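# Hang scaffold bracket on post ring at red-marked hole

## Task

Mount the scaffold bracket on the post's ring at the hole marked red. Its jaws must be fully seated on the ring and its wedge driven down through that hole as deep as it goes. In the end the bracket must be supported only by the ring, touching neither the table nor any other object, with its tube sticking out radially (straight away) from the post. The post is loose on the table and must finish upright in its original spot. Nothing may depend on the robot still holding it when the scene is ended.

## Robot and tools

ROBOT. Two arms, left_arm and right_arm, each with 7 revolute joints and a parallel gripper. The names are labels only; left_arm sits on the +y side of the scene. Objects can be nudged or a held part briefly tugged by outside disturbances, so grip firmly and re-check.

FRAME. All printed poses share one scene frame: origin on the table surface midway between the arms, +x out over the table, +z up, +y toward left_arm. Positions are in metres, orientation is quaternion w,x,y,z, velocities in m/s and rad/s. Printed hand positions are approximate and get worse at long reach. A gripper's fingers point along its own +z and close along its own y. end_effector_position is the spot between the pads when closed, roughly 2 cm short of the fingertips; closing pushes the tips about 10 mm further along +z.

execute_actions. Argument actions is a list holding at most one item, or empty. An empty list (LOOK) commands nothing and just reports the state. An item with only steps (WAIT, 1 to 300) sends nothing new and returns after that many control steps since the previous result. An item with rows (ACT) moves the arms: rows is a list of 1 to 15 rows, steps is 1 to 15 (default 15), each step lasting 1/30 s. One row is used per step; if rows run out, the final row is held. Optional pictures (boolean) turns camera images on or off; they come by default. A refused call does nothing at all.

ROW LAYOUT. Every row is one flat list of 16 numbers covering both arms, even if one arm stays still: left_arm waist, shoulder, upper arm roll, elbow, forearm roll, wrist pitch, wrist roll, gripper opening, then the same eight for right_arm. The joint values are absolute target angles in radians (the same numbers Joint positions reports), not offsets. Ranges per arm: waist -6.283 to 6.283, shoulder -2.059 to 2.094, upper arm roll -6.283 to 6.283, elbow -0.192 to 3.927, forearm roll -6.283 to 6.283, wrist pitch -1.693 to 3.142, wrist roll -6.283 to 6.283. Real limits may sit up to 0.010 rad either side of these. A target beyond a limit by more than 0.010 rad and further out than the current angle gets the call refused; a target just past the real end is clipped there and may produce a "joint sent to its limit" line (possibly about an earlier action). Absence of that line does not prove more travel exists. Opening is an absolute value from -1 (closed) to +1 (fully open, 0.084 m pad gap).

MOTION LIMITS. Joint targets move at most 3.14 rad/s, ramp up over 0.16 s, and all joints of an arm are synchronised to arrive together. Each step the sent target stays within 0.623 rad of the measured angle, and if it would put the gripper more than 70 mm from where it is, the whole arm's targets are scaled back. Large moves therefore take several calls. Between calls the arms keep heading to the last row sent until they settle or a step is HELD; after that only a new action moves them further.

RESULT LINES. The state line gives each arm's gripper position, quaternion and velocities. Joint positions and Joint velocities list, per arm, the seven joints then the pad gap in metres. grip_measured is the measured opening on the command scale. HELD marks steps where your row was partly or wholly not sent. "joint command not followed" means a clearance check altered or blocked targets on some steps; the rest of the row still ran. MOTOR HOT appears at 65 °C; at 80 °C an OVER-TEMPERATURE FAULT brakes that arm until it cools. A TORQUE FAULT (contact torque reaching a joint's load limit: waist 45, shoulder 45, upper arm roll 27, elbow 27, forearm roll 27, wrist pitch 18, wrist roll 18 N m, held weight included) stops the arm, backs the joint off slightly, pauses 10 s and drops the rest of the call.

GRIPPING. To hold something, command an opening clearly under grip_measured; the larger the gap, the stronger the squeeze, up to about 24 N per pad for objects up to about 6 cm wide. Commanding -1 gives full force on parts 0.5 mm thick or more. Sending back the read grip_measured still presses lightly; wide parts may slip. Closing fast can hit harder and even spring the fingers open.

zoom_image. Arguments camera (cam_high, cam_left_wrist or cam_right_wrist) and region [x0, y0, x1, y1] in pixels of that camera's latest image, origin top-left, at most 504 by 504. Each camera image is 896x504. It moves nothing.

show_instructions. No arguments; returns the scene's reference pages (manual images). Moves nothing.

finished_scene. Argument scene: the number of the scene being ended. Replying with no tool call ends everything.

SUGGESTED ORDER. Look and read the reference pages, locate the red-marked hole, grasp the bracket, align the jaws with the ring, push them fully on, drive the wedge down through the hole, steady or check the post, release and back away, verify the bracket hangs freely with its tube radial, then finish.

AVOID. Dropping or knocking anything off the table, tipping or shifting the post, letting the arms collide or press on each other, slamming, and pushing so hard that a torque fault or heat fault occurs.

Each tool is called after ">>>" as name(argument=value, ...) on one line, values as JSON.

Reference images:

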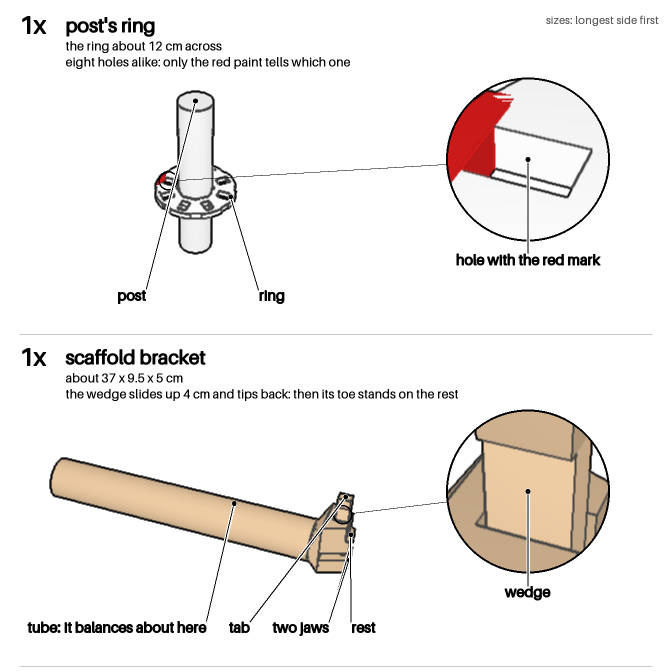

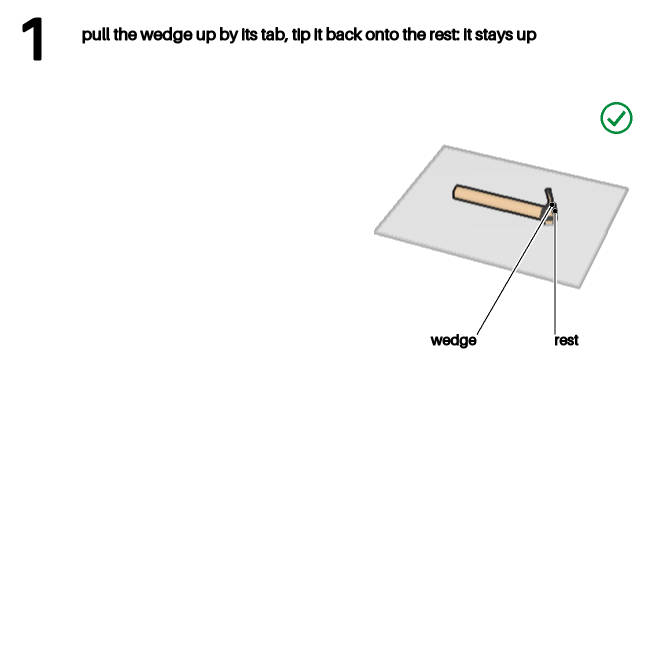

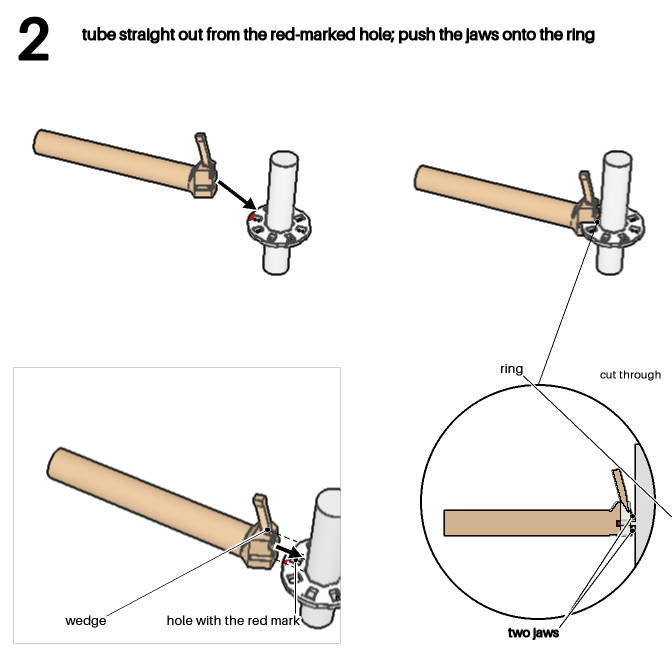

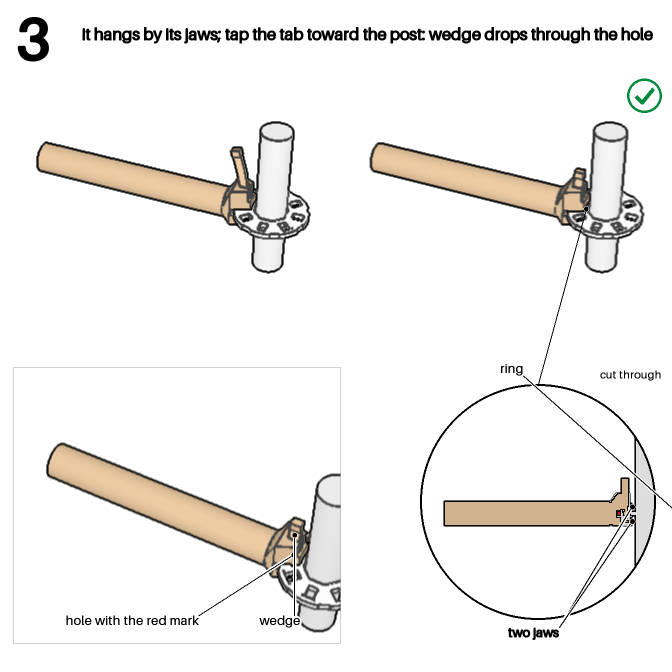

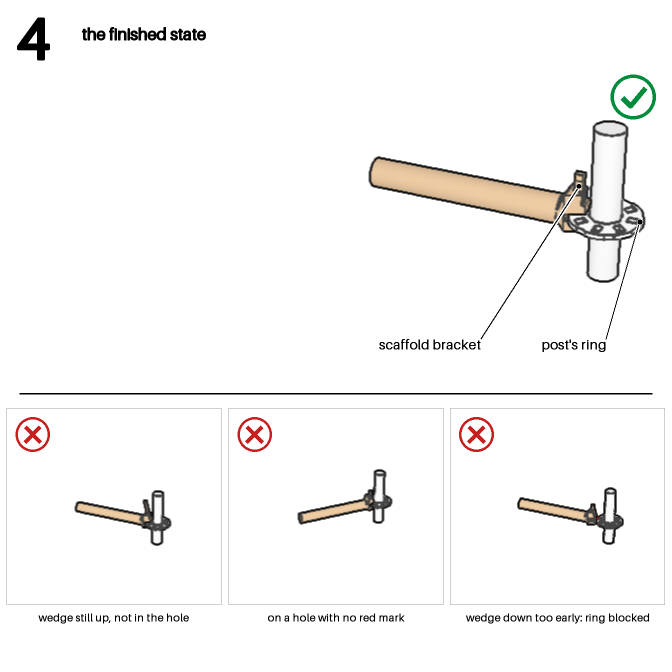

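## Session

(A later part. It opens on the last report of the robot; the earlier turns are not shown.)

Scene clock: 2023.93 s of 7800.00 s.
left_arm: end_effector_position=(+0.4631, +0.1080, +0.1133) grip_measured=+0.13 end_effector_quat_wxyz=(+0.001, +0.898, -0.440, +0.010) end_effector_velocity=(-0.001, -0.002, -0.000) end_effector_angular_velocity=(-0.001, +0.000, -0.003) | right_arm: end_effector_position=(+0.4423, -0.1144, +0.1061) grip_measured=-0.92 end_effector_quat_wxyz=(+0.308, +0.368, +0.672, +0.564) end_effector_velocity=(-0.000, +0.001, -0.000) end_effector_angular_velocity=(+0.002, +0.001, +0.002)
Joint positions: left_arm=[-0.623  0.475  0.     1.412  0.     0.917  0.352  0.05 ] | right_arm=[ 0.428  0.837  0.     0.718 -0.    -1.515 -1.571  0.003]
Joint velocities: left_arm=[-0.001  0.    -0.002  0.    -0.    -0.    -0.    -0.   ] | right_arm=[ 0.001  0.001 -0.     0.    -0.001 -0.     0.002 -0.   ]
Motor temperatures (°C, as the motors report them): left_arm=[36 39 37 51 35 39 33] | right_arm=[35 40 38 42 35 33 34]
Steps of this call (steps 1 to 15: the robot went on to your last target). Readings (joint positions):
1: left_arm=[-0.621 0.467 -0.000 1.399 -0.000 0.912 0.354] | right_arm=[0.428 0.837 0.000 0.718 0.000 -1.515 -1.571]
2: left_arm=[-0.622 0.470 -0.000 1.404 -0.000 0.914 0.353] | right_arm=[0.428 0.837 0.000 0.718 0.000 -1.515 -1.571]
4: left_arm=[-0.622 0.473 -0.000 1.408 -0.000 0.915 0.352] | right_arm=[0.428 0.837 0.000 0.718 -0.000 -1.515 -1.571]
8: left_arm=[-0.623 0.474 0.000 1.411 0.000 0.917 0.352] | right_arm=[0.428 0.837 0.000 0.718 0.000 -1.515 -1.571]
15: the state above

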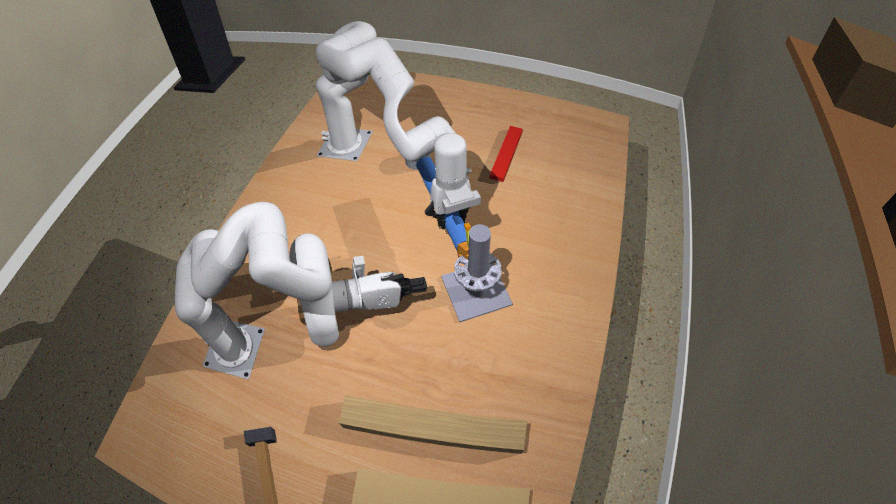

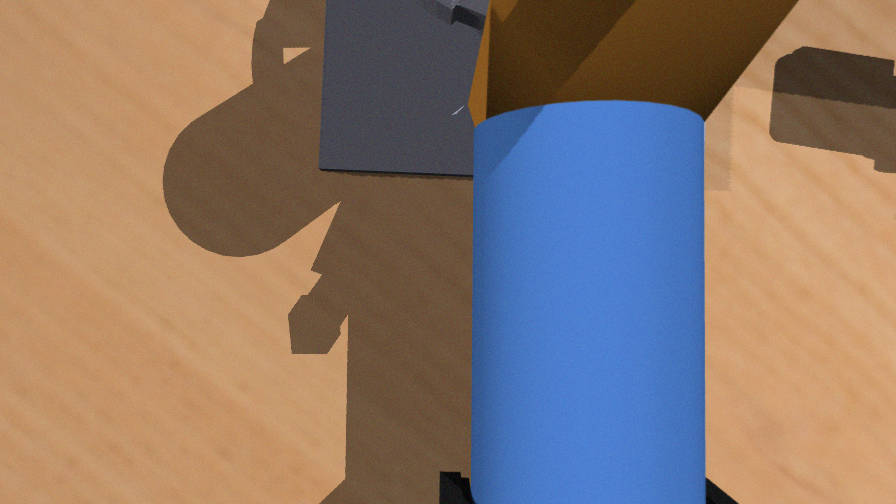

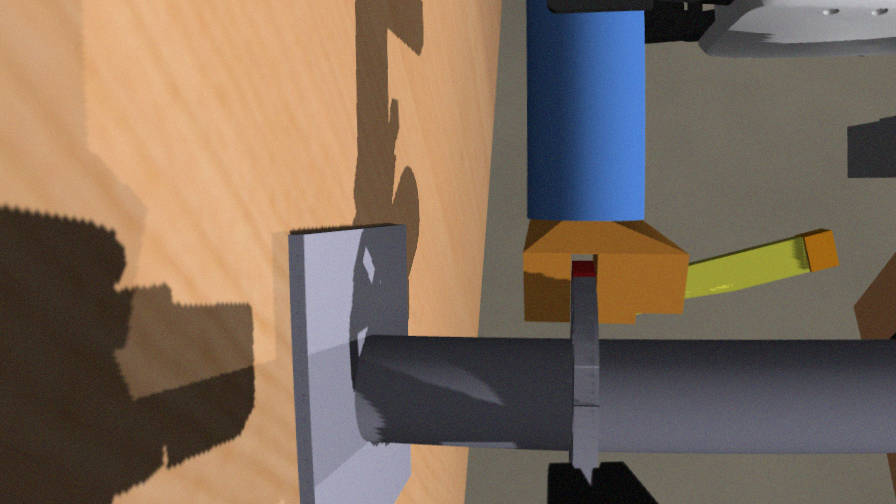

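>>> execute_actions(actions=[{"rows": [
[-0.6230,0.4763,0,1.4142,0,0.9180,0.3516,-1,0.428,0.8372,0,0.7183,0,-1.5152,-1.5708,-0.9],
[-0.6233,0.4777,0,1.4166,0,0.9189,0.3513,-1,0.428,0.8372,0,0.7183,0,-1.5152,-1.5708,-0.9],
[-0.6236,0.4792,0,1.4189,0,0.9198,0.3510,-1,0.428,0.8372,0,0.7183,0,-1.5152,-1.5708,-0.9],
[-0.6239,0.4807,0,1.4213,0,0.9206,0.3507,-1,0.428,0.8372,0,0.7183,0,-1.5152,-1.5708,-0.9],
[-0.6242,0.4821,0,1.4236,0,0.9215,0.3504,-1,0.428,0.8372,0,0.7183,0,-1.5152,-1.5708,-0.9],
[-0.6245,0.4836,0,1.4260,0,0.9224,0.3501,-1,0.428,0.8372,0,0.7183,0,-1.5152,-1.5708,-0.9],
[-0.6248,0.4851,0,1.4283,0,0.9233,0.3498,-1,0.428,0.8372,0,0.7183,0,-1.5152,-1.5708,-0.9],
[-0.6251,0.4865,0,1.4307,0,0.9242,0.3495,-1,0.428,0.8372,0,0.7183,0,-1.5152,-1.5708,-0.9]
], "steps": 15}], pictures=false)

>>> execute_actions(actions=[{"steps": 8}])

>>> zoom_image(camera="cam_right_wrist", region=[520, 200, 680, 360])

Scene clock: 2041.07 s of 7800.00 s.
left_arm: end_effector_position=(+0.4654, +0.1048, +0.1135) grip_measured=+0.13 end_effector_quat_wxyz=(+0.001, +0.898, -0.440, +0.010) end_effector_velocity=(+0.001, +0.001, -0.000) end_effector_angular_velocity=(+0.002, +0.001, +0.003) | right_arm: end_effector_position=(+0.4423, -0.1144, +0.1061) grip_measured=-0.92 end_effector_quat_wxyz=(+0.308, +0.368, +0.672, +0.564) end_effector_velocity=(-0.000, -0.000, -0.000) end_effector_angular_velocity=(+0.002, +0.002, -0.001)
Joint positions: left_arm=[-0.625  0.486 -0.     1.43  -0.     0.924  0.35   0.05 ] | right_arm=[ 0.428  0.837  0.     0.718  0.    -1.515 -1.571  0.003]
Joint velocities: left_arm=[ 0.001  0.003  0.002  0.004  0.     0.003 -0.001  0.   ] | right_arm=[0.    0.    0.001 0.    0.001 0.    0.002 0.   ]
Motor temperatures (°C, as the motors report them): left_arm=[36 39 37 51 35 39 33] | right_arm=[35 40 38 42 35 33 34]
Steps of this call (steps 1 to 15: the robot went on to your last target; steps 16 to 90: nothing new was sent; then 13.63 s passed at rest; steps 91 to 105: all 15 steps of this action). Readings (joint positions):
91: left_arm=[-0.623 0.475 0.000 1.412 0.000 0.917 0.352] | right_arm=[0.428 0.837 0.000 0.718 0.000 -1.515 -1.571]
92: left_arm=[-0.623 0.475 0.000 1.413 0.000 0.917 0.352] | right_arm=[0.428 0.837 -0.000 0.718 -0.000 -1.515 -1.571]
94: left_arm=[-0.623 0.477 0.000 1.415 0.000 0.919 0.351] | right_arm=[0.428 0.837 0.000 0.718 -0.000 -1.515 -1.571]
98: left_arm=[-0.624 0.482 -0.000 1.424 -0.000 0.922 0.350] | right_arm=[0.428 0.837 -0.000 0.718 -0.000 -1.515 -1.571]
105: the state above

Scene clock: 2041.33 s of 7800.00 s.
left_arm: end_effector_position=(+0.4655, +0.1047, +0.1135) grip_measured=+0.13 end_effector_quat_wxyz=(+0.001, +0.898, -0.440, +0.010) end_effector_velocity=(-0.000, -0.001, +0.000) end_effector_angular_velocity=(-0.001, -0.000, -0.001) | right_arm: end_effector_position=(+0.4423, -0.1144, +0.1061) grip_measured=-0.92 end_effector_quat_wxyz=(+0.308, +0.368, +0.672, +0.564) end_effector_velocity=(-0.000, +0.001, -0.000) end_effector_angular_velocity=(-0.000, -0.000, +0.001)
Joint positions: left_arm=[-0.625  0.486 -0.     1.431  0.     0.924  0.35   0.05 ] | right_arm=[ 0.428  0.837  0.     0.718 -0.    -1.515 -1.571  0.003]
Joint velocities: left_arm=[-0.001  0.    -0.001  0.001 -0.    -0.    -0.     0.   ] | right_arm=[ 0.001 -0.     0.    -0.     0.001  0.    -0.001  0.   ]
Motor temperatures (°C, as the motors report them): left_arm=[36 39 37 51 35 39 33] | right_arm=[35 40 38 42 35 33 34]
Steps of this call (steps 1 to 8: the robot went on to your last target). Readings (joint positions):
1: left_arm=[-0.625 0.486 0.000 1.430 0.000 0.924 0.350] | right_arm=[0.428 0.837 -0.000 0.718 -0.000 -1.515 -1.571]
2: left_arm=[-0.625 0.486 0.000 1.430 0.000 0.924 0.350] | right_arm=[0.428 0.837 -0.000 0.718 -0.000 -1.515 -1.571]
4: left_arm=[-0.625 0.486 0.000 1.431 0.000 0.924 0.350] | right_arm=[0.428 0.837 -0.000 0.718 -0.000 -1.515 -1.571]
8: the state above

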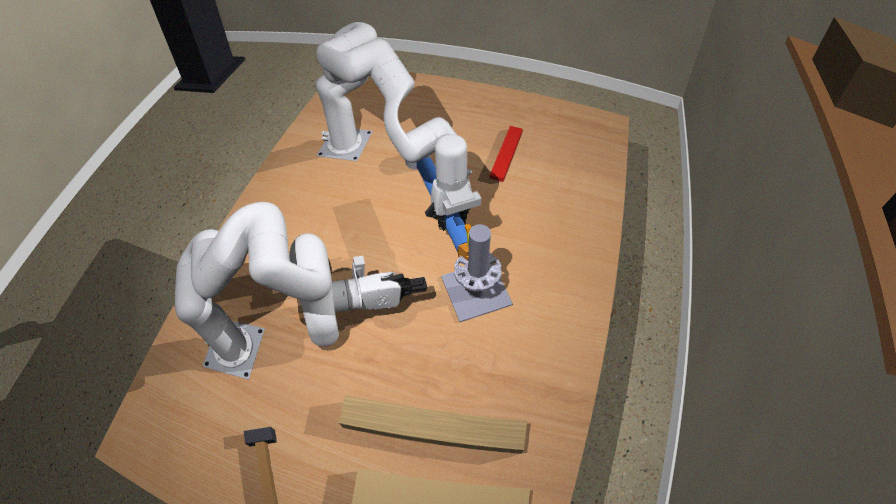

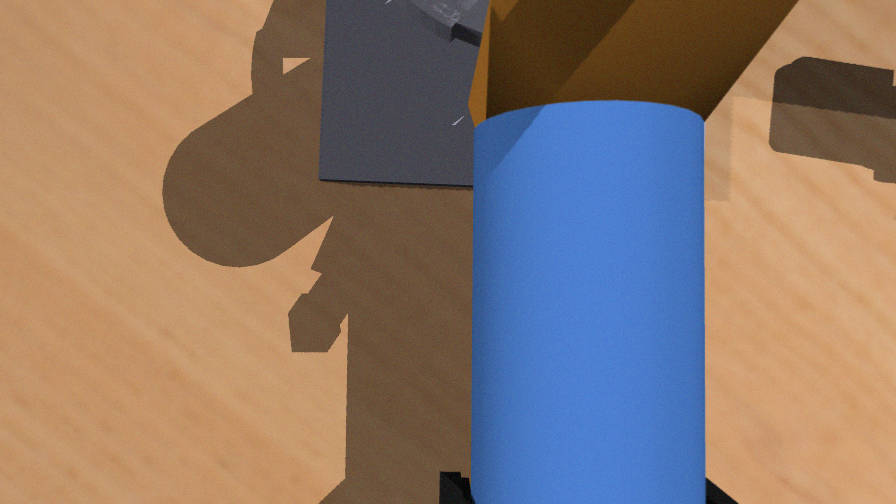

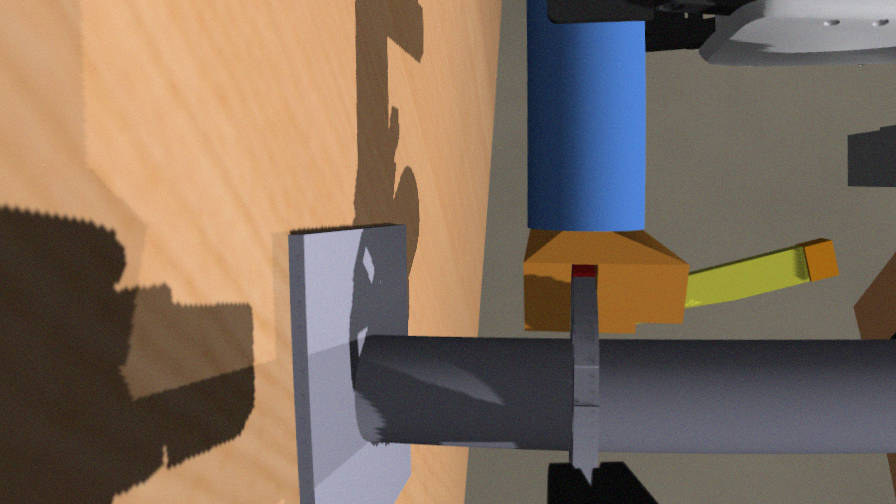

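Region (520, 200, 680, 360) of cam_right_wrist's 896x504 image, scaled by 3.150, with more detail than that image has.

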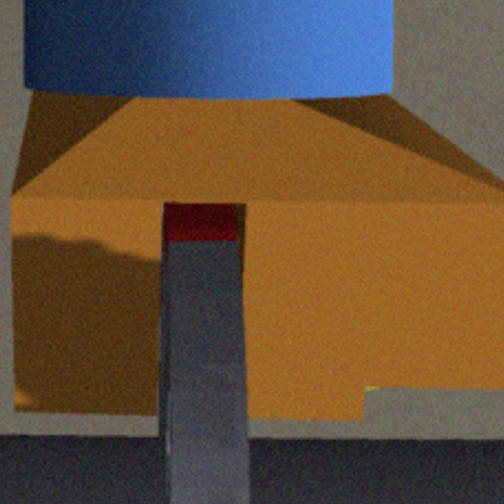

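>>> execute_actions(actions=[{"rows": [
[-0.6253,0.4876,0,1.4325,0,0.9249,0.3493,-1,0.428,0.8372,0,0.7183,0,-1.5152,-1.5708,-0.9],
[-0.6255,0.4887,0,1.4343,0,0.9256,0.3491,-1,0.428,0.8372,0,0.7183,0,-1.5152,-1.5708,-0.9],
[-0.6258,0.4899,0,1.4360,0,0.9262,0.3488,-1,0.428,0.8372,0,0.7183,0,-1.5152,-1.5708,-0.9],
[-0.6260,0.4910,0,1.4378,0,0.9269,0.3486,-1,0.428,0.8372,0,0.7183,0,-1.5152,-1.5708,-0.9]
], "steps": 15}])

>>> zoom_image(camera="cam_right_wrist", region=[520, 200, 680, 360])

Scene clock: 2051.70 s of 7800.00 s.
left_arm: end_effector_position=(+0.4664, +0.1036, +0.1135) grip_measured=+0.13 end_effector_quat_wxyz=(+0.001, +0.898, -0.440, +0.010) end_effector_velocity=(+0.001, +0.000, +0.000) end_effector_angular_velocity=(-0.000, -0.001, +0.000) | right_arm: end_effector_position=(+0.4423, -0.1144, +0.1061) grip_measured=-0.92 end_effector_quat_wxyz=(+0.308, +0.368, +0.672, +0.564) end_effector_velocity=(-0.000, +0.000, -0.000) end_effector_angular_velocity=(-0.002, -0.001, +0.001)
Joint positions: left_arm=[-0.626  0.491  0.     1.438  0.     0.927  0.349  0.05 ] | right_arm=[ 0.428  0.837  0.     0.718 -0.    -1.515 -1.571  0.003]
Joint velocities: left_arm=[ 0.     0.     0.001  0.002  0.     0.     0.001 -0.   ] | right_arm=[ 0.     0.     0.001  0.     0.    -0.    -0.003  0.   ]
Motor temperatures (°C, as the motors report them): left_arm=[36 39 37 51 35 39 33] | right_arm=[35 40 38 42 35 33 34]
Steps of this call (steps 1 to 15: the robot went on to your last target; steps 16 to 90: nothing new was sent; then 6.87 s passed at rest; steps 91 to 105: all 15 steps of this action). Readings (joint positions):
91: left_arm=[-0.625 0.487 0.000 1.431 -0.000 0.924 0.349] | right_arm=[0.428 0.837 -0.000 0.718 -0.000 -1.515 -1.571]
92: left_arm=[-0.625 0.487 0.000 1.431 0.000 0.924 0.349] | right_arm=[0.428 0.837 -0.000 0.718 -0.000 -1.515 -1.571]
94: left_arm=[-0.625 0.488 0.000 1.433 0.000 0.925 0.349] | right_arm=[0.428 0.837 -0.000 0.718 0.000 -1.515 -1.571]
98: left_arm=[-0.626 0.490 -0.000 1.437 -0.000 0.926 0.349] | right_arm=[0.428 0.837 -0.000 0.718 0.000 -1.515 -1.571]
105: the state above

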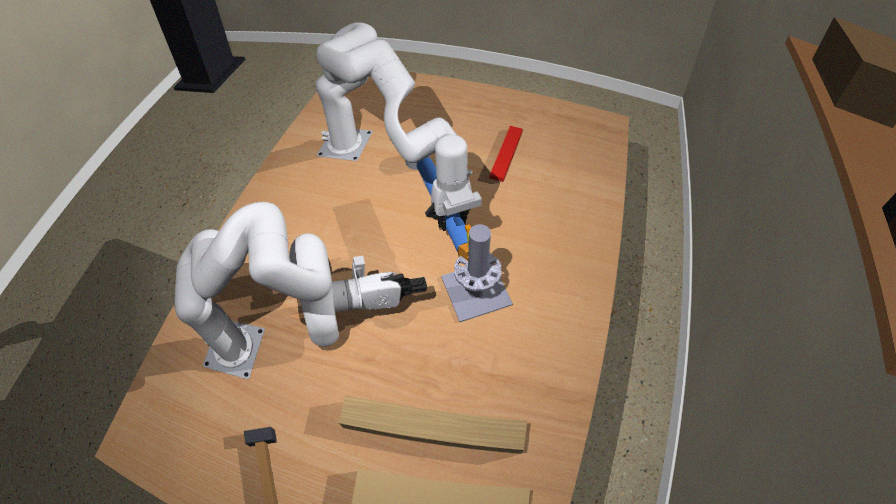

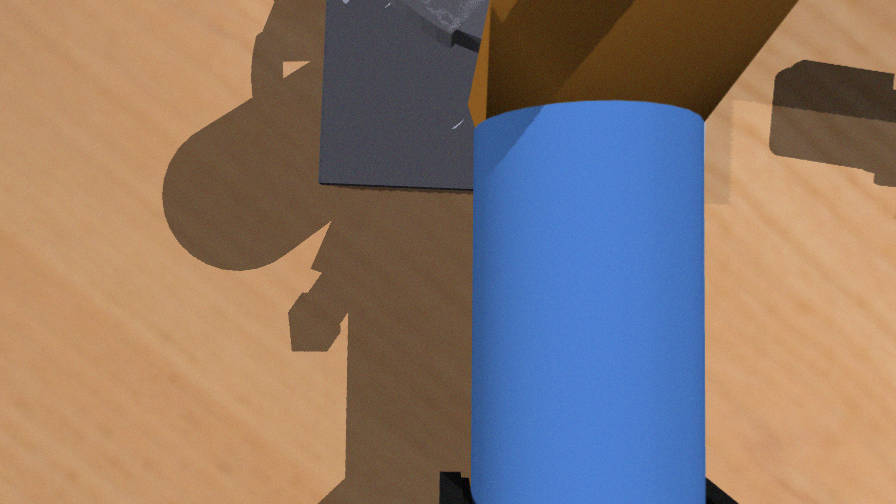

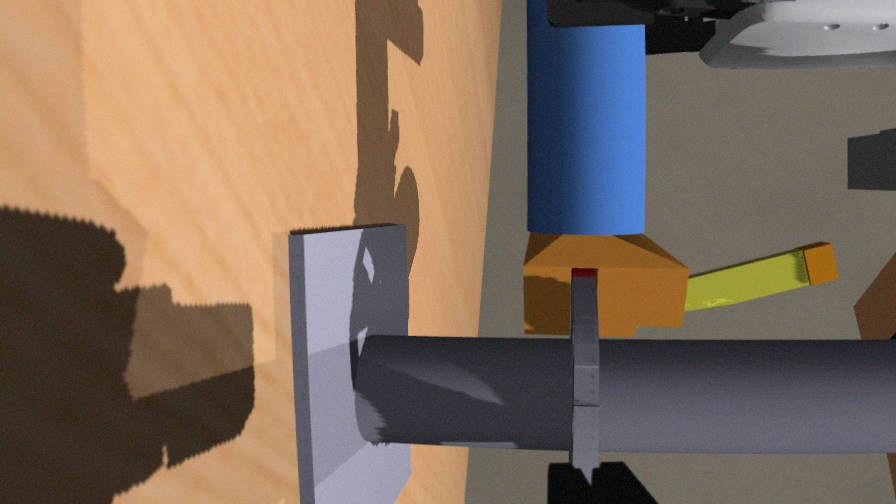

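Region (520, 200, 680, 360) of cam_right_wrist's 896x504 image, scaled by 3.150, with more detail than that image has.

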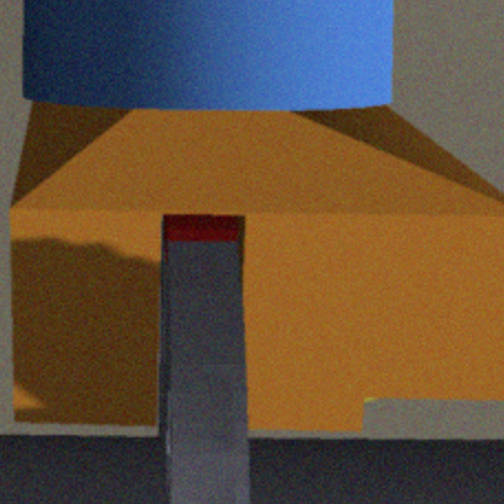

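>>> execute_actions(actions=[{"rows": [
[-0.6262,0.4921,0,1.4396,0,0.9276,0.3484,-1,0.428,0.8372,0,0.7183,0,-1.5152,-1.5708,-0.9],
[-0.6264,0.4932,0,1.4414,0,0.9282,0.3482,-1,0.428,0.8372,0,0.7183,0,-1.5152,-1.5708,-0.9],
[-0.6267,0.4944,0,1.4431,0,0.9288,0.3479,-1,0.428,0.8372,0,0.7183,0,-1.5152,-1.5708,-0.9],
[-0.6269,0.4955,0,1.4449,0,0.9295,0.3477,-1,0.428,0.8372,0,0.7183,0,-1.5152,-1.5708,-0.9]
], "steps": 15}])

>>> zoom_image(camera="cam_right_wrist", region=[520, 200, 680, 360])

Scene clock: 2060.23 s of 7800.00 s.
left_arm: end_effector_position=(+0.4669, +0.1030, +0.1130) grip_measured=+0.13 end_effector_quat_wxyz=(+0.001, +0.898, -0.440, +0.009) end_effector_velocity=(+0.000, -0.000, -0.000) end_effector_angular_velocity=(-0.000, -0.000, +0.000) | right_arm: end_effector_position=(+0.4423, -0.1144, +0.1061) grip_measured=-0.92 end_effector_quat_wxyz=(+0.308, +0.368, +0.672, +0.564) end_effector_velocity=(-0.001, +0.001, -0.000) end_effector_angular_velocity=(-0.000, +0.000, +0.001)
Joint positions: left_arm=[-0.627  0.495  0.     1.444  0.     0.931  0.348  0.05 ] | right_arm=[ 0.428  0.837 -0.     0.718 -0.    -1.515 -1.571  0.003]
Joint velocities: left_arm=[ 0.001  0.001 -0.     0.001  0.    -0.001  0.     0.   ] | right_arm=[ 0.002  0.    -0.    -0.    -0.    -0.    -0.    -0.   ]
Motor temperatures (°C, as the motors report them): left_arm=[36 39 37 52 35 39 33] | right_arm=[35 40 38 42 35 33 34]
Steps of this call (steps 1 to 15: the robot went on to your last target; steps 16 to 90: nothing new was sent; then 5.03 s passed at rest; steps 91 to 105: all 15 steps of this action). Readings (joint positions):
91: left_arm=[-0.626 0.491 0.000 1.438 0.000 0.927 0.349] | right_arm=[0.428 0.837 0.000 0.718 0.000 -1.515 -1.571]
92: left_arm=[-0.626 0.491 0.000 1.438 0.000 0.927 0.349] | right_arm=[0.428 0.837 -0.000 0.718 -0.000 -1.515 -1.571]
94: left_arm=[-0.626 0.493 0.000 1.440 0.000 0.928 0.348] | right_arm=[0.428 0.837 0.000 0.718 0.000 -1.515 -1.571]
98: left_arm=[-0.627 0.495 0.000 1.443 0.000 0.930 0.348] | right_arm=[0.428 0.837 0.000 0.718 0.000 -1.515 -1.571]
105: the state above

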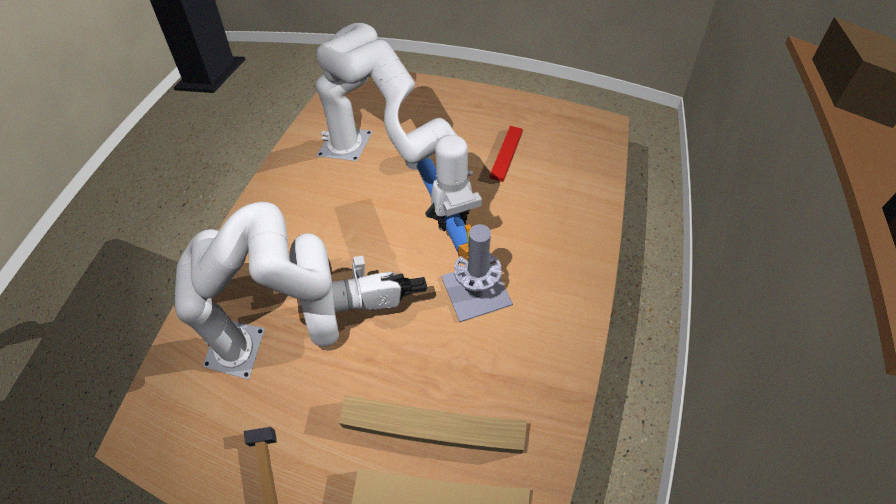

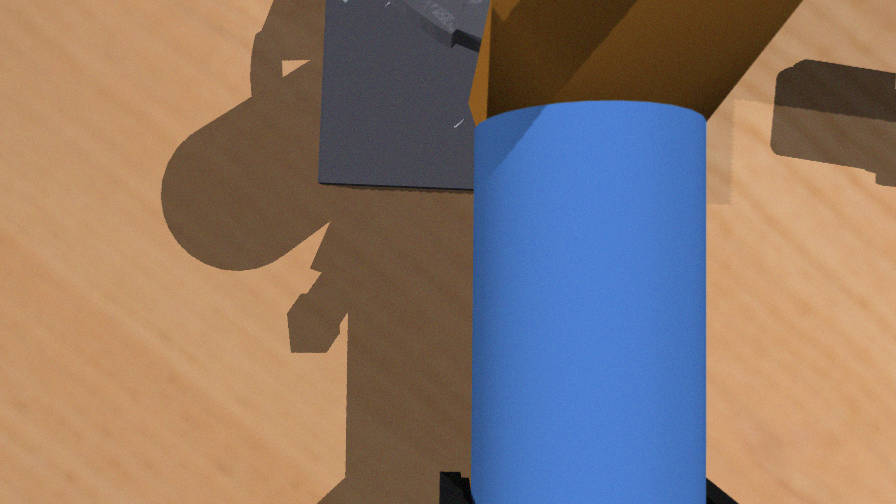

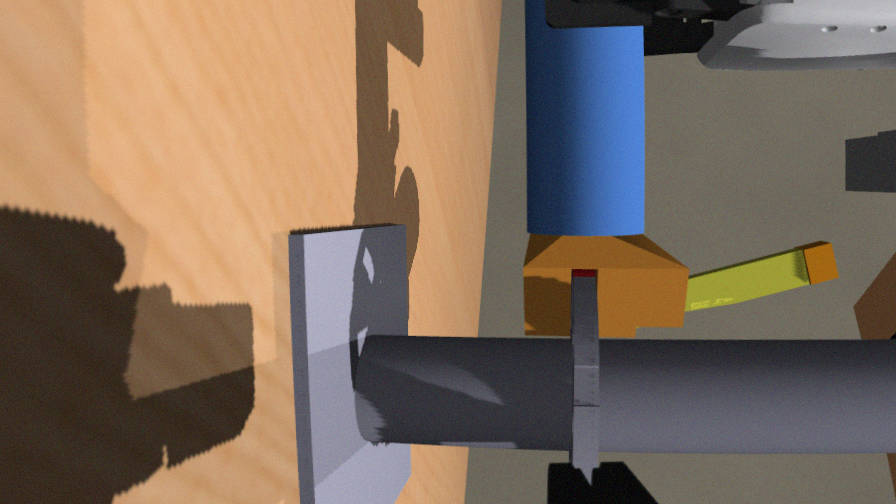

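Region (520, 200, 680, 360) of cam_right_wrist's 896x504 image, scaled by 3.150, with more detail than that image has.

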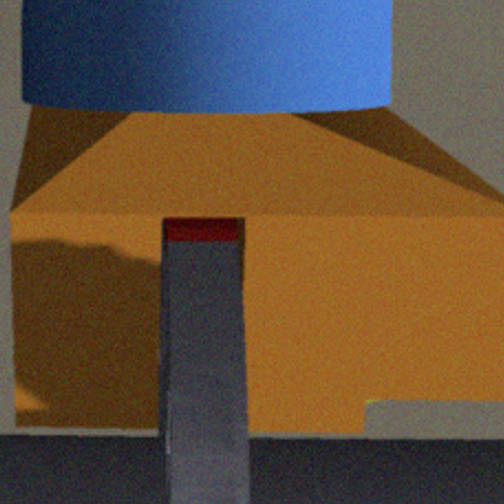

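>>> execute_actions(actions=[{"rows": [
[-0.6267,0.4945,0,1.4433,0,0.9290,0.3479,-1,0.4294,0.8346,0,0.7188,0,-1.5122,-1.5708,-1],
[-0.6265,0.4935,0,1.4417,0,0.9284,0.3481,-1,0.4335,0.8272,0,0.7201,0,-1.5034,-1.5708,-1],
[-0.6263,0.4925,0,1.4402,0,0.9278,0.3483,-1,0.4402,0.8151,0,0.7222,0,-1.4892,-1.5708,-1],
[-0.6263,0.4925,0,1.4402,0,0.9278,0.3483,-1,0.4491,0.7988,0,0.7251,0,-1.4700,-1.5708,-1],
[-0.6263,0.4925,0,1.4402,0,0.9278,0.3483,-1,0.4600,0.7790,0,0.7286,0,-1.4467,-1.5708,-1],
[-0.6263,0.4925,0,1.4402,0,0.9278,0.3483,-1,0.4722,0.7569,0,0.7325,0,-1.4207,-1.5708,-1],
[-0.6263,0.4925,0,1.4402,0,0.9278,0.3483,-1,0.4853,0.7329,0,0.7367,0,-1.3925,-1.5708,-1],
[-0.6263,0.4925,0,1.4402,0,0.9278,0.3483,-1,0.4987,0.7087,0,0.7410,0,-1.3640,-1.5708,-1],
[-0.6263,0.4925,0,1.4402,0,0.9278,0.3483,-1,0.5118,0.6847,0,0.7452,0,-1.3358,-1.5708,-1],
[-0.6263,0.4925,0,1.4402,0,0.9278,0.3483,-1,0.5240,0.6626,0,0.7491,0,-1.3098,-1.5708,-1],
[-0.6263,0.4925,0,1.4402,0,0.9278,0.3483,-1,0.5349,0.6428,0,0.7526,0,-1.2865,-1.5708,-1],
[-0.6263,0.4925,0,1.4402,0,0.9278,0.3483,-1,0.5438,0.6265,0,0.7555,0,-1.2673,-1.5708,-1],
[-0.6263,0.4925,0,1.4402,0,0.9278,0.3483,-1,0.5505,0.6144,0,0.7576,0,-1.2531,-1.5708,-1],
[-0.6263,0.4925,0,1.4402,0,0.9278,0.3483,-1,0.5546,0.6070,0,0.7589,0,-1.2443,-1.5708,-1],
[-0.6263,0.4925,0,1.4402,0,0.9278,0.3483,-1,0.5560,0.6044,0,0.7594,0,-1.2413,-1.5708,-1]
], "steps": 15}], pictures=false)

>>> execute_actions(actions=[{"steps": 12}])

Scene clock: 2149.33 s of 7800.00 s.
left_arm: end_effector_position=(+0.4668, +0.1031, +0.1135) grip_measured=+0.13 end_effector_quat_wxyz=(+0.001, +0.898, -0.440, +0.010) end_effector_velocity=(-0.000, -0.001, +0.001) end_effector_angular_velocity=(-0.001, -0.001, -0.002) | right_arm: end_effector_position=(+0.4412, -0.0381, +0.1716) grip_measured=-1.00 end_effector_quat_wxyz=(+0.278, +0.330, +0.690, +0.582) end_effector_velocity=(-0.030, +0.172, +0.168) end_effector_angular_velocity=(+0.022, -0.019, +0.257)
Joint positions: left_arm=[-0.626  0.493  0.     1.44  -0.     0.928  0.348  0.05 ] | right_arm=[ 0.536  0.64   0.001  0.754 -0.    -1.287 -1.571  0.   ]
Joint velocities: left_arm=[-0.001 -0.    -0.001  0.001  0.    -0.     0.001  0.   ] | right_arm=[ 0.248 -0.451  0.009  0.084 -0.001  0.507  0.001  0.   ]
Motor temperatures (°C, as the motors report them): left_arm=[36 39 37 53 35 39 33] | right_arm=[35 40 38 41 35 33 34]
Steps of this call (steps 1 to 15: the robot went on to your last target; steps 16 to 90: nothing new was sent; then 85.60 s passed at rest; steps 91 to 105: all 15 steps of this action). Readings (joint positions):
91: left_arm=[-0.627 0.495 -0.000 1.445 -0.000 0.929 0.348] | right_arm=[0.428 0.837 -0.000 0.718 0.000 -1.515 -1.571]
92: left_arm=[-0.627 0.495 -0.000 1.445 -0.000 0.929 0.348] | right_arm=[0.428 0.837 -0.000 0.718 0.000 -1.514 -1.571]
94: left_arm=[-0.627 0.494 -0.001 1.443 -0.000 0.928 0.348] | right_arm=[0.432 0.830 -0.001 0.719 0.000 -1.505 -1.571]
98: left_arm=[-0.627 0.493 -0.001 1.441 -0.000 0.928 0.348] | right_arm=[0.459 0.781 -0.001 0.728 0.000 -1.448 -1.571]
105: the state above

Scene clock: 2149.73 s of 7800.00 s.
left_arm: end_effector_position=(+0.4668, +0.1031, +0.1135) grip_measured=+0.13 end_effector_quat_wxyz=(+0.001, +0.898, -0.440, +0.010) end_effector_velocity=(-0.000, -0.000, -0.000) end_effector_angular_velocity=(+0.000, +0.000, -0.001) | right_arm: end_effector_position=(+0.4391, -0.0262, +0.1822) grip_measured=-1.00 end_effector_quat_wxyz=(+0.272, +0.324, +0.694, +0.582) end_effector_velocity=(-0.001, +0.004, +0.005) end_effector_angular_velocity=(+0.004, -0.005, +0.007)
Joint positions: left_arm=[-0.626  0.492  0.     1.44  -0.     0.928  0.348  0.05 ] | right_arm=[ 0.555  0.606 -0.     0.759  0.    -1.242 -1.571  0.   ]
Joint velocities: left_arm=[-0.001 -0.    -0.    -0.     0.     0.    -0.     0.   ] | right_arm=[ 0.004 -0.007  0.002  0.004 -0.001  0.005 -0.001  0.   ]
Motor temperatures (°C, as the motors report them): left_arm=[36 39 37 53 35 39 33] | right_arm=[35 40 38 41 35 33 34]
Steps of this call (steps 1 to 12: the robot went on to your last target). Readings (joint positions):
1: left_arm=[-0.626 0.493 -0.000 1.440 -0.000 0.928 0.348] | right_arm=[0.543 0.627 0.002 0.757 -0.000 -1.272 -1.571]
2: left_arm=[-0.626 0.492 -0.000 1.440 -0.000 0.928 0.348] | right_arm=[0.548 0.619 0.002 0.758 -0.000 -1.262 -1.571]
4: left_arm=[-0.626 0.492 -0.000 1.440 -0.000 0.928 0.348] | right_arm=[0.552 0.611 0.001 0.759 -0.000 -1.251 -1.571]
8: left_arm=[-0.626 0.492 -0.000 1.440 -0.000 0.928 0.348] | right_arm=[0.555 0.607 -0.001 0.758 0.000 -1.243 -1.571]
12: the state above

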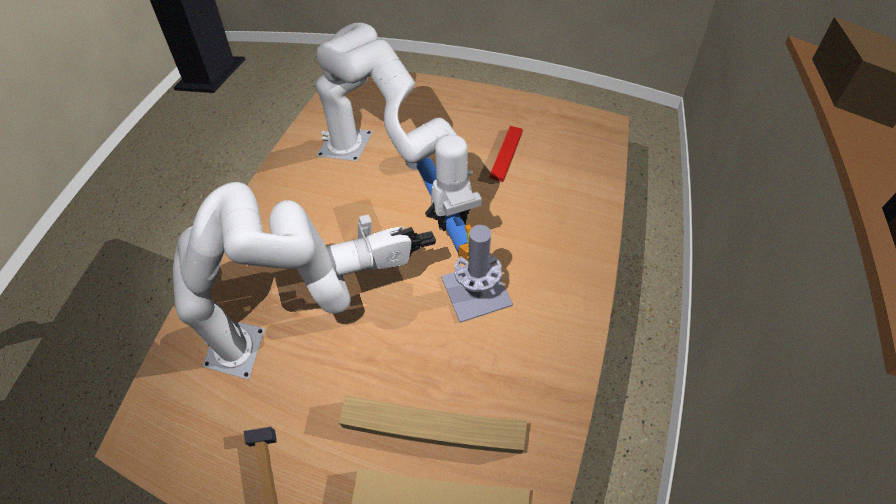

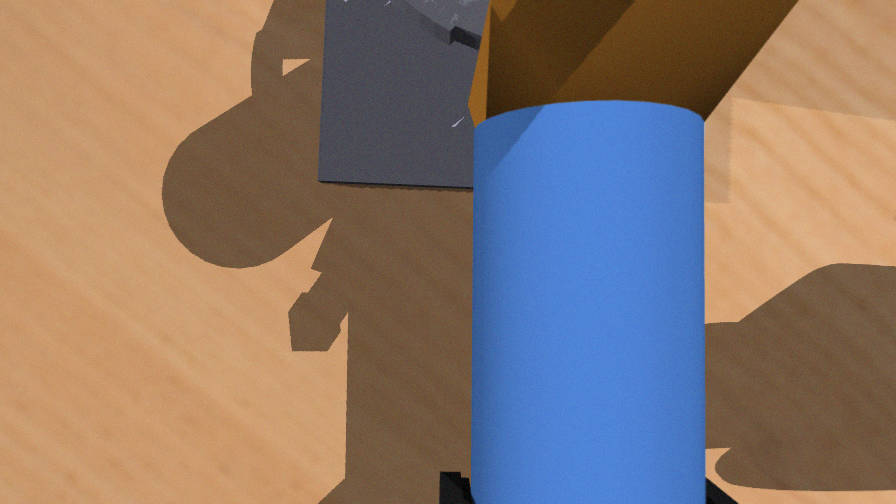

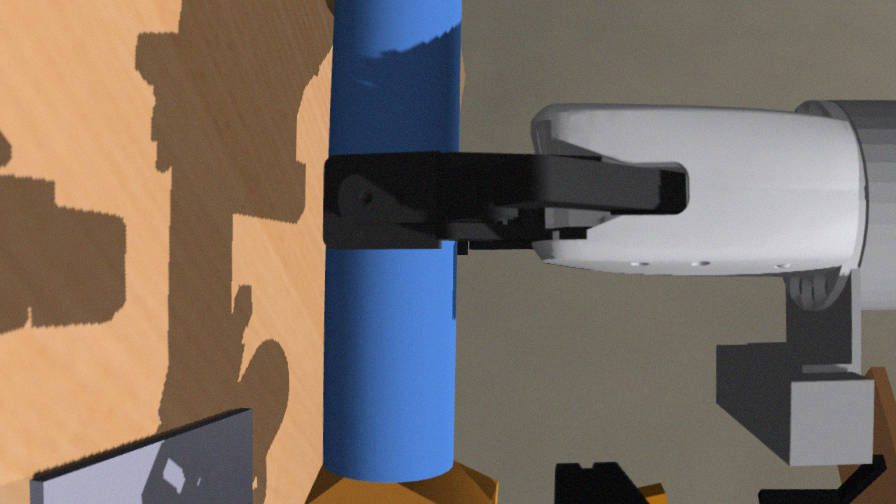

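>>> execute_actions(actions=[{"rows": [
[-0.6264,0.4931,0,1.4411,0,0.9281,0.3482,-1,0.556,0.6061,0,0.7634,0,-1.2390,-1.5708,-1],
[-0.6265,0.4937,0,1.4421,0,0.9285,0.3481,-1,0.556,0.6109,0,0.7750,0,-1.2322,-1.5708,-1],
[-0.6267,0.4943,0,1.4430,0,0.9288,0.3479,-1,0.556,0.6189,0,0.7939,0,-1.2213,-1.5708,-1],
[-0.6268,0.4949,0,1.4440,0,0.9292,0.3478,-1,0.556,0.6295,0,0.8193,0,-1.2066,-1.5708,-1],
[-0.6268,0.4949,0,1.4440,0,0.9292,0.3478,-1,0.556,0.6425,0,0.8501,0,-1.1887,-1.5708,-1],
[-0.6268,0.4949,0,1.4440,0,0.9292,0.3478,-1,0.556,0.6569,0,0.8846,0,-1.1686,-1.5708,-1],
[-0.6268,0.4949,0,1.4440,0,0.9292,0.3478,-1,0.556,0.6726,0,0.9220,0,-1.1470,-1.5708,-1],
[-0.6268,0.4949,0,1.4440,0,0.9292,0.3478,-1,0.556,0.6885,0,0.9597,0,-1.1250,-1.5708,-1],
[-0.6268,0.4949,0,1.4440,0,0.9292,0.3478,-1,0.556,0.7042,0,0.9971,0,-1.1034,-1.5708,-1],
[-0.6268,0.4949,0,1.4440,0,0.9292,0.3478,-1,0.556,0.7186,0,1.0316,0,-1.0834,-1.5708,-1],
[-0.6268,0.4949,0,1.4440,0,0.9292,0.3478,-1,0.556,0.7316,0,1.0624,0,-1.0654,-1.5708,-1],
[-0.6268,0.4949,0,1.4440,0,0.9292,0.3478,-1,0.556,0.7422,0,1.0878,0,-1.0507,-1.5708,-1],
[-0.6268,0.4949,0,1.4440,0,0.9292,0.3478,-1,0.556,0.7502,0,1.1067,0,-1.0398,-1.5708,-1],
[-0.6268,0.4949,0,1.4440,0,0.9292,0.3478,-1,0.556,0.7550,0,1.1183,0,-1.0330,-1.5708,-1],
[-0.6268,0.4949,0,1.4440,0,0.9292,0.3478,-1,0.556,0.7567,0,1.1223,0,-1.0307,-1.5708,-1]
], "steps": 15}], pictures=false)

>>> execute_actions(actions=[{"steps": 15}])

Scene clock: 2181.13 s of 7800.00 s.
left_arm: end_effector_position=(+0.4672, +0.1025, +0.1135) grip_measured=+0.13 end_effector_quat_wxyz=(+0.001, +0.898, -0.440, +0.010) end_effector_velocity=(+0.000, -0.000, +0.000) end_effector_angular_velocity=(-0.000, -0.000, +0.001) | right_arm: end_effector_position=(+0.4999, +0.0256, +0.1827) grip_measured=-1.00 end_effector_quat_wxyz=(+0.272, +0.324, +0.694, +0.583) end_effector_velocity=(+0.139, +0.116, +0.007) end_effector_angular_velocity=(+0.004, -0.003, -0.001)
Joint positions: left_arm=[-0.627  0.495  0.     1.444  0.     0.929  0.348  0.05 ] | right_arm=[ 0.556  0.73   0.     1.06   0.    -1.068 -1.571  0.   ]
Joint velocities: left_arm=[-0.     0.     0.001  0.001 -0.001  0.    -0.001  0.   ] | right_arm=[ 0.     0.304 -0.     0.724  0.     0.415  0.002  0.   ]
Motor temperatures (°C, as the motors report them): left_arm=[36 40 37 52 35 39 33] | right_arm=[35 40 38 42 35 33 34]
Steps of this call (steps 1 to 30: the robot went on to your last target; steps 31 to 90: nothing new was sent; then 27.90 s passed at rest; steps 91 to 105: all 15 steps of this action). Readings (joint positions):
91: left_arm=[-0.626 0.493 0.000 1.440 0.000 0.928 0.348] | right_arm=[0.556 0.604 0.000 0.759 -0.000 -1.241 -1.571]
92: left_arm=[-0.626 0.493 0.000 1.440 0.000 0.928 0.348] | right_arm=[0.556 0.605 -0.000 0.760 -0.000 -1.241 -1.571]
94: left_arm=[-0.626 0.493 0.000 1.442 0.000 0.928 0.348] | right_arm=[0.556 0.609 -0.000 0.771 -0.000 -1.234 -1.571]
98: left_arm=[-0.627 0.495 -0.000 1.444 -0.000 0.929 0.348] | right_arm=[0.556 0.640 -0.000 0.844 -0.000 -1.192 -1.571]
105: the state above

Scene clock: 2181.63 s of 7800.00 s.
left_arm: end_effector_position=(+0.4674, +0.1024, +0.1139) grip_measured=+0.13 end_effector_quat_wxyz=(+0.001, +0.898, -0.440, +0.010) end_effector_velocity=(+0.000, +0.000, +0.000) end_effector_angular_velocity=(+0.000, -0.001, +0.001) | right_arm: end_effector_position=(+0.5115, +0.0352, +0.1823) grip_measured=-1.00 end_effector_quat_wxyz=(+0.271, +0.324, +0.695, +0.582) end_effector_velocity=(+0.000, +0.001, +0.001) end_effector_angular_velocity=(+0.001, -0.001, +0.001)
Joint positions: left_arm=[-0.627  0.494 -0.     1.444 -0.     0.929  0.348  0.05 ] | right_arm=[ 0.556  0.757 -0.     1.121  0.    -1.031 -1.571  0.   ]
Joint velocities: left_arm=[-0.     0.     0.     0.001  0.    -0.    -0.001 -0.   ] | right_arm=[ 0.     0.001  0.     0.004 -0.     0.002 -0.001  0.   ]
Motor temperatures (°C, as the motors report them): left_arm=[36 40 37 52 35 39 33] | right_arm=[35 40 38 42 35 33 34]
Steps of this call (steps 1 to 15: the robot went on to your last target). Readings (joint positions):
1: left_arm=[-0.627 0.495 0.000 1.444 0.000 0.929 0.348] | right_arm=[0.556 0.739 0.000 1.081 0.000 -1.056 -1.571]
2: left_arm=[-0.627 0.495 0.000 1.444 0.000 0.929 0.348] | right_arm=[0.556 0.745 0.000 1.095 0.000 -1.048 -1.571]
4: left_arm=[-0.626 0.495 0.001 1.445 -0.000 0.929 0.348] | right_arm=[0.556 0.752 -0.000 1.109 0.000 -1.038 -1.571]
8: left_arm=[-0.627 0.495 0.000 1.444 -0.000 0.929 0.348] | right_arm=[0.556 0.756 -0.000 1.118 0.000 -1.032 -1.571]
15: the state above

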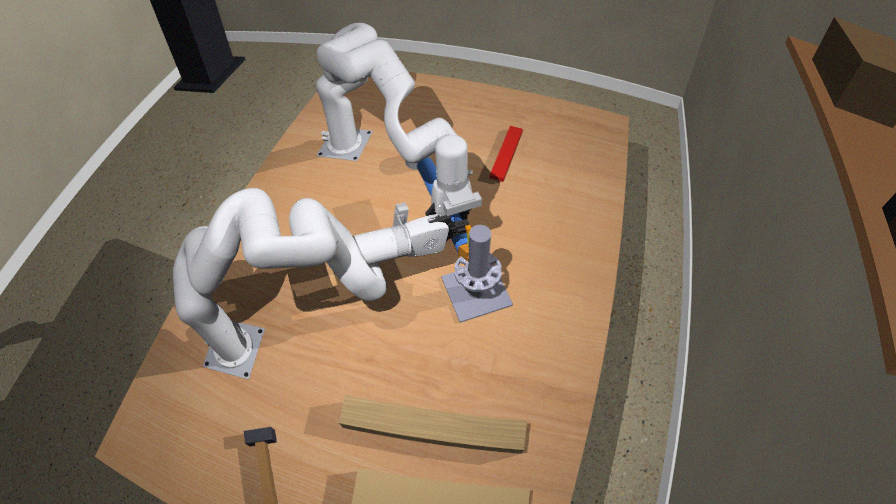

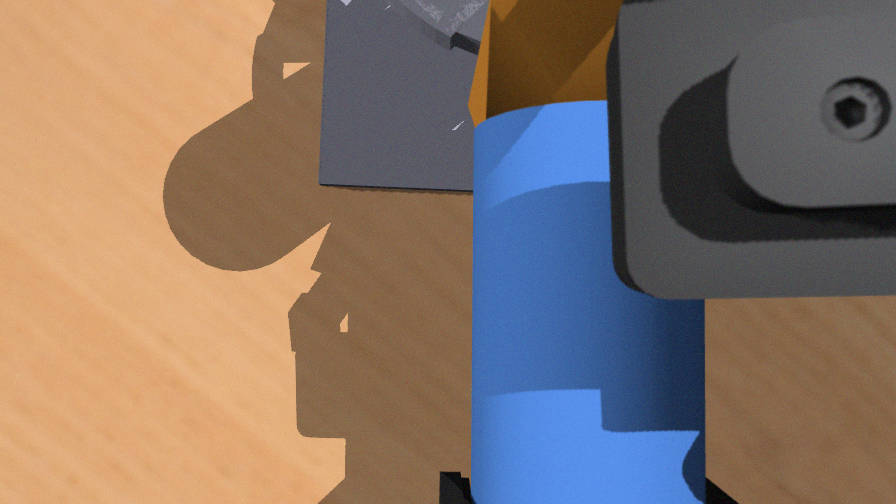

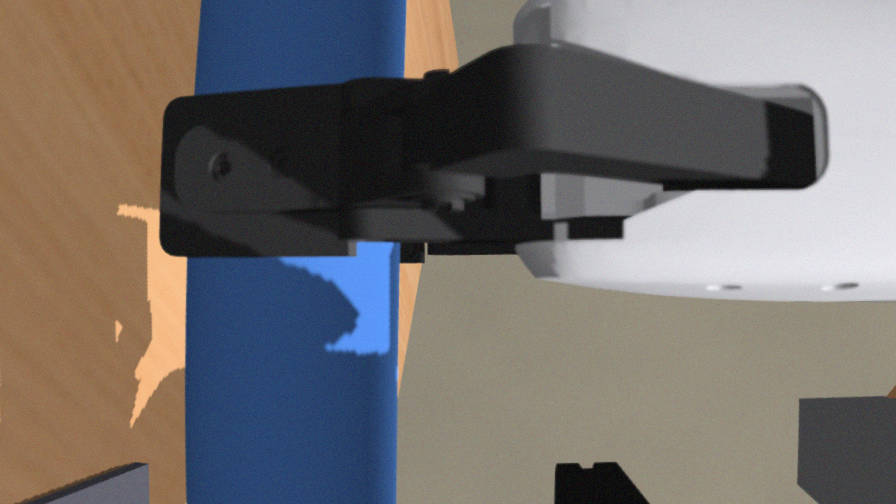

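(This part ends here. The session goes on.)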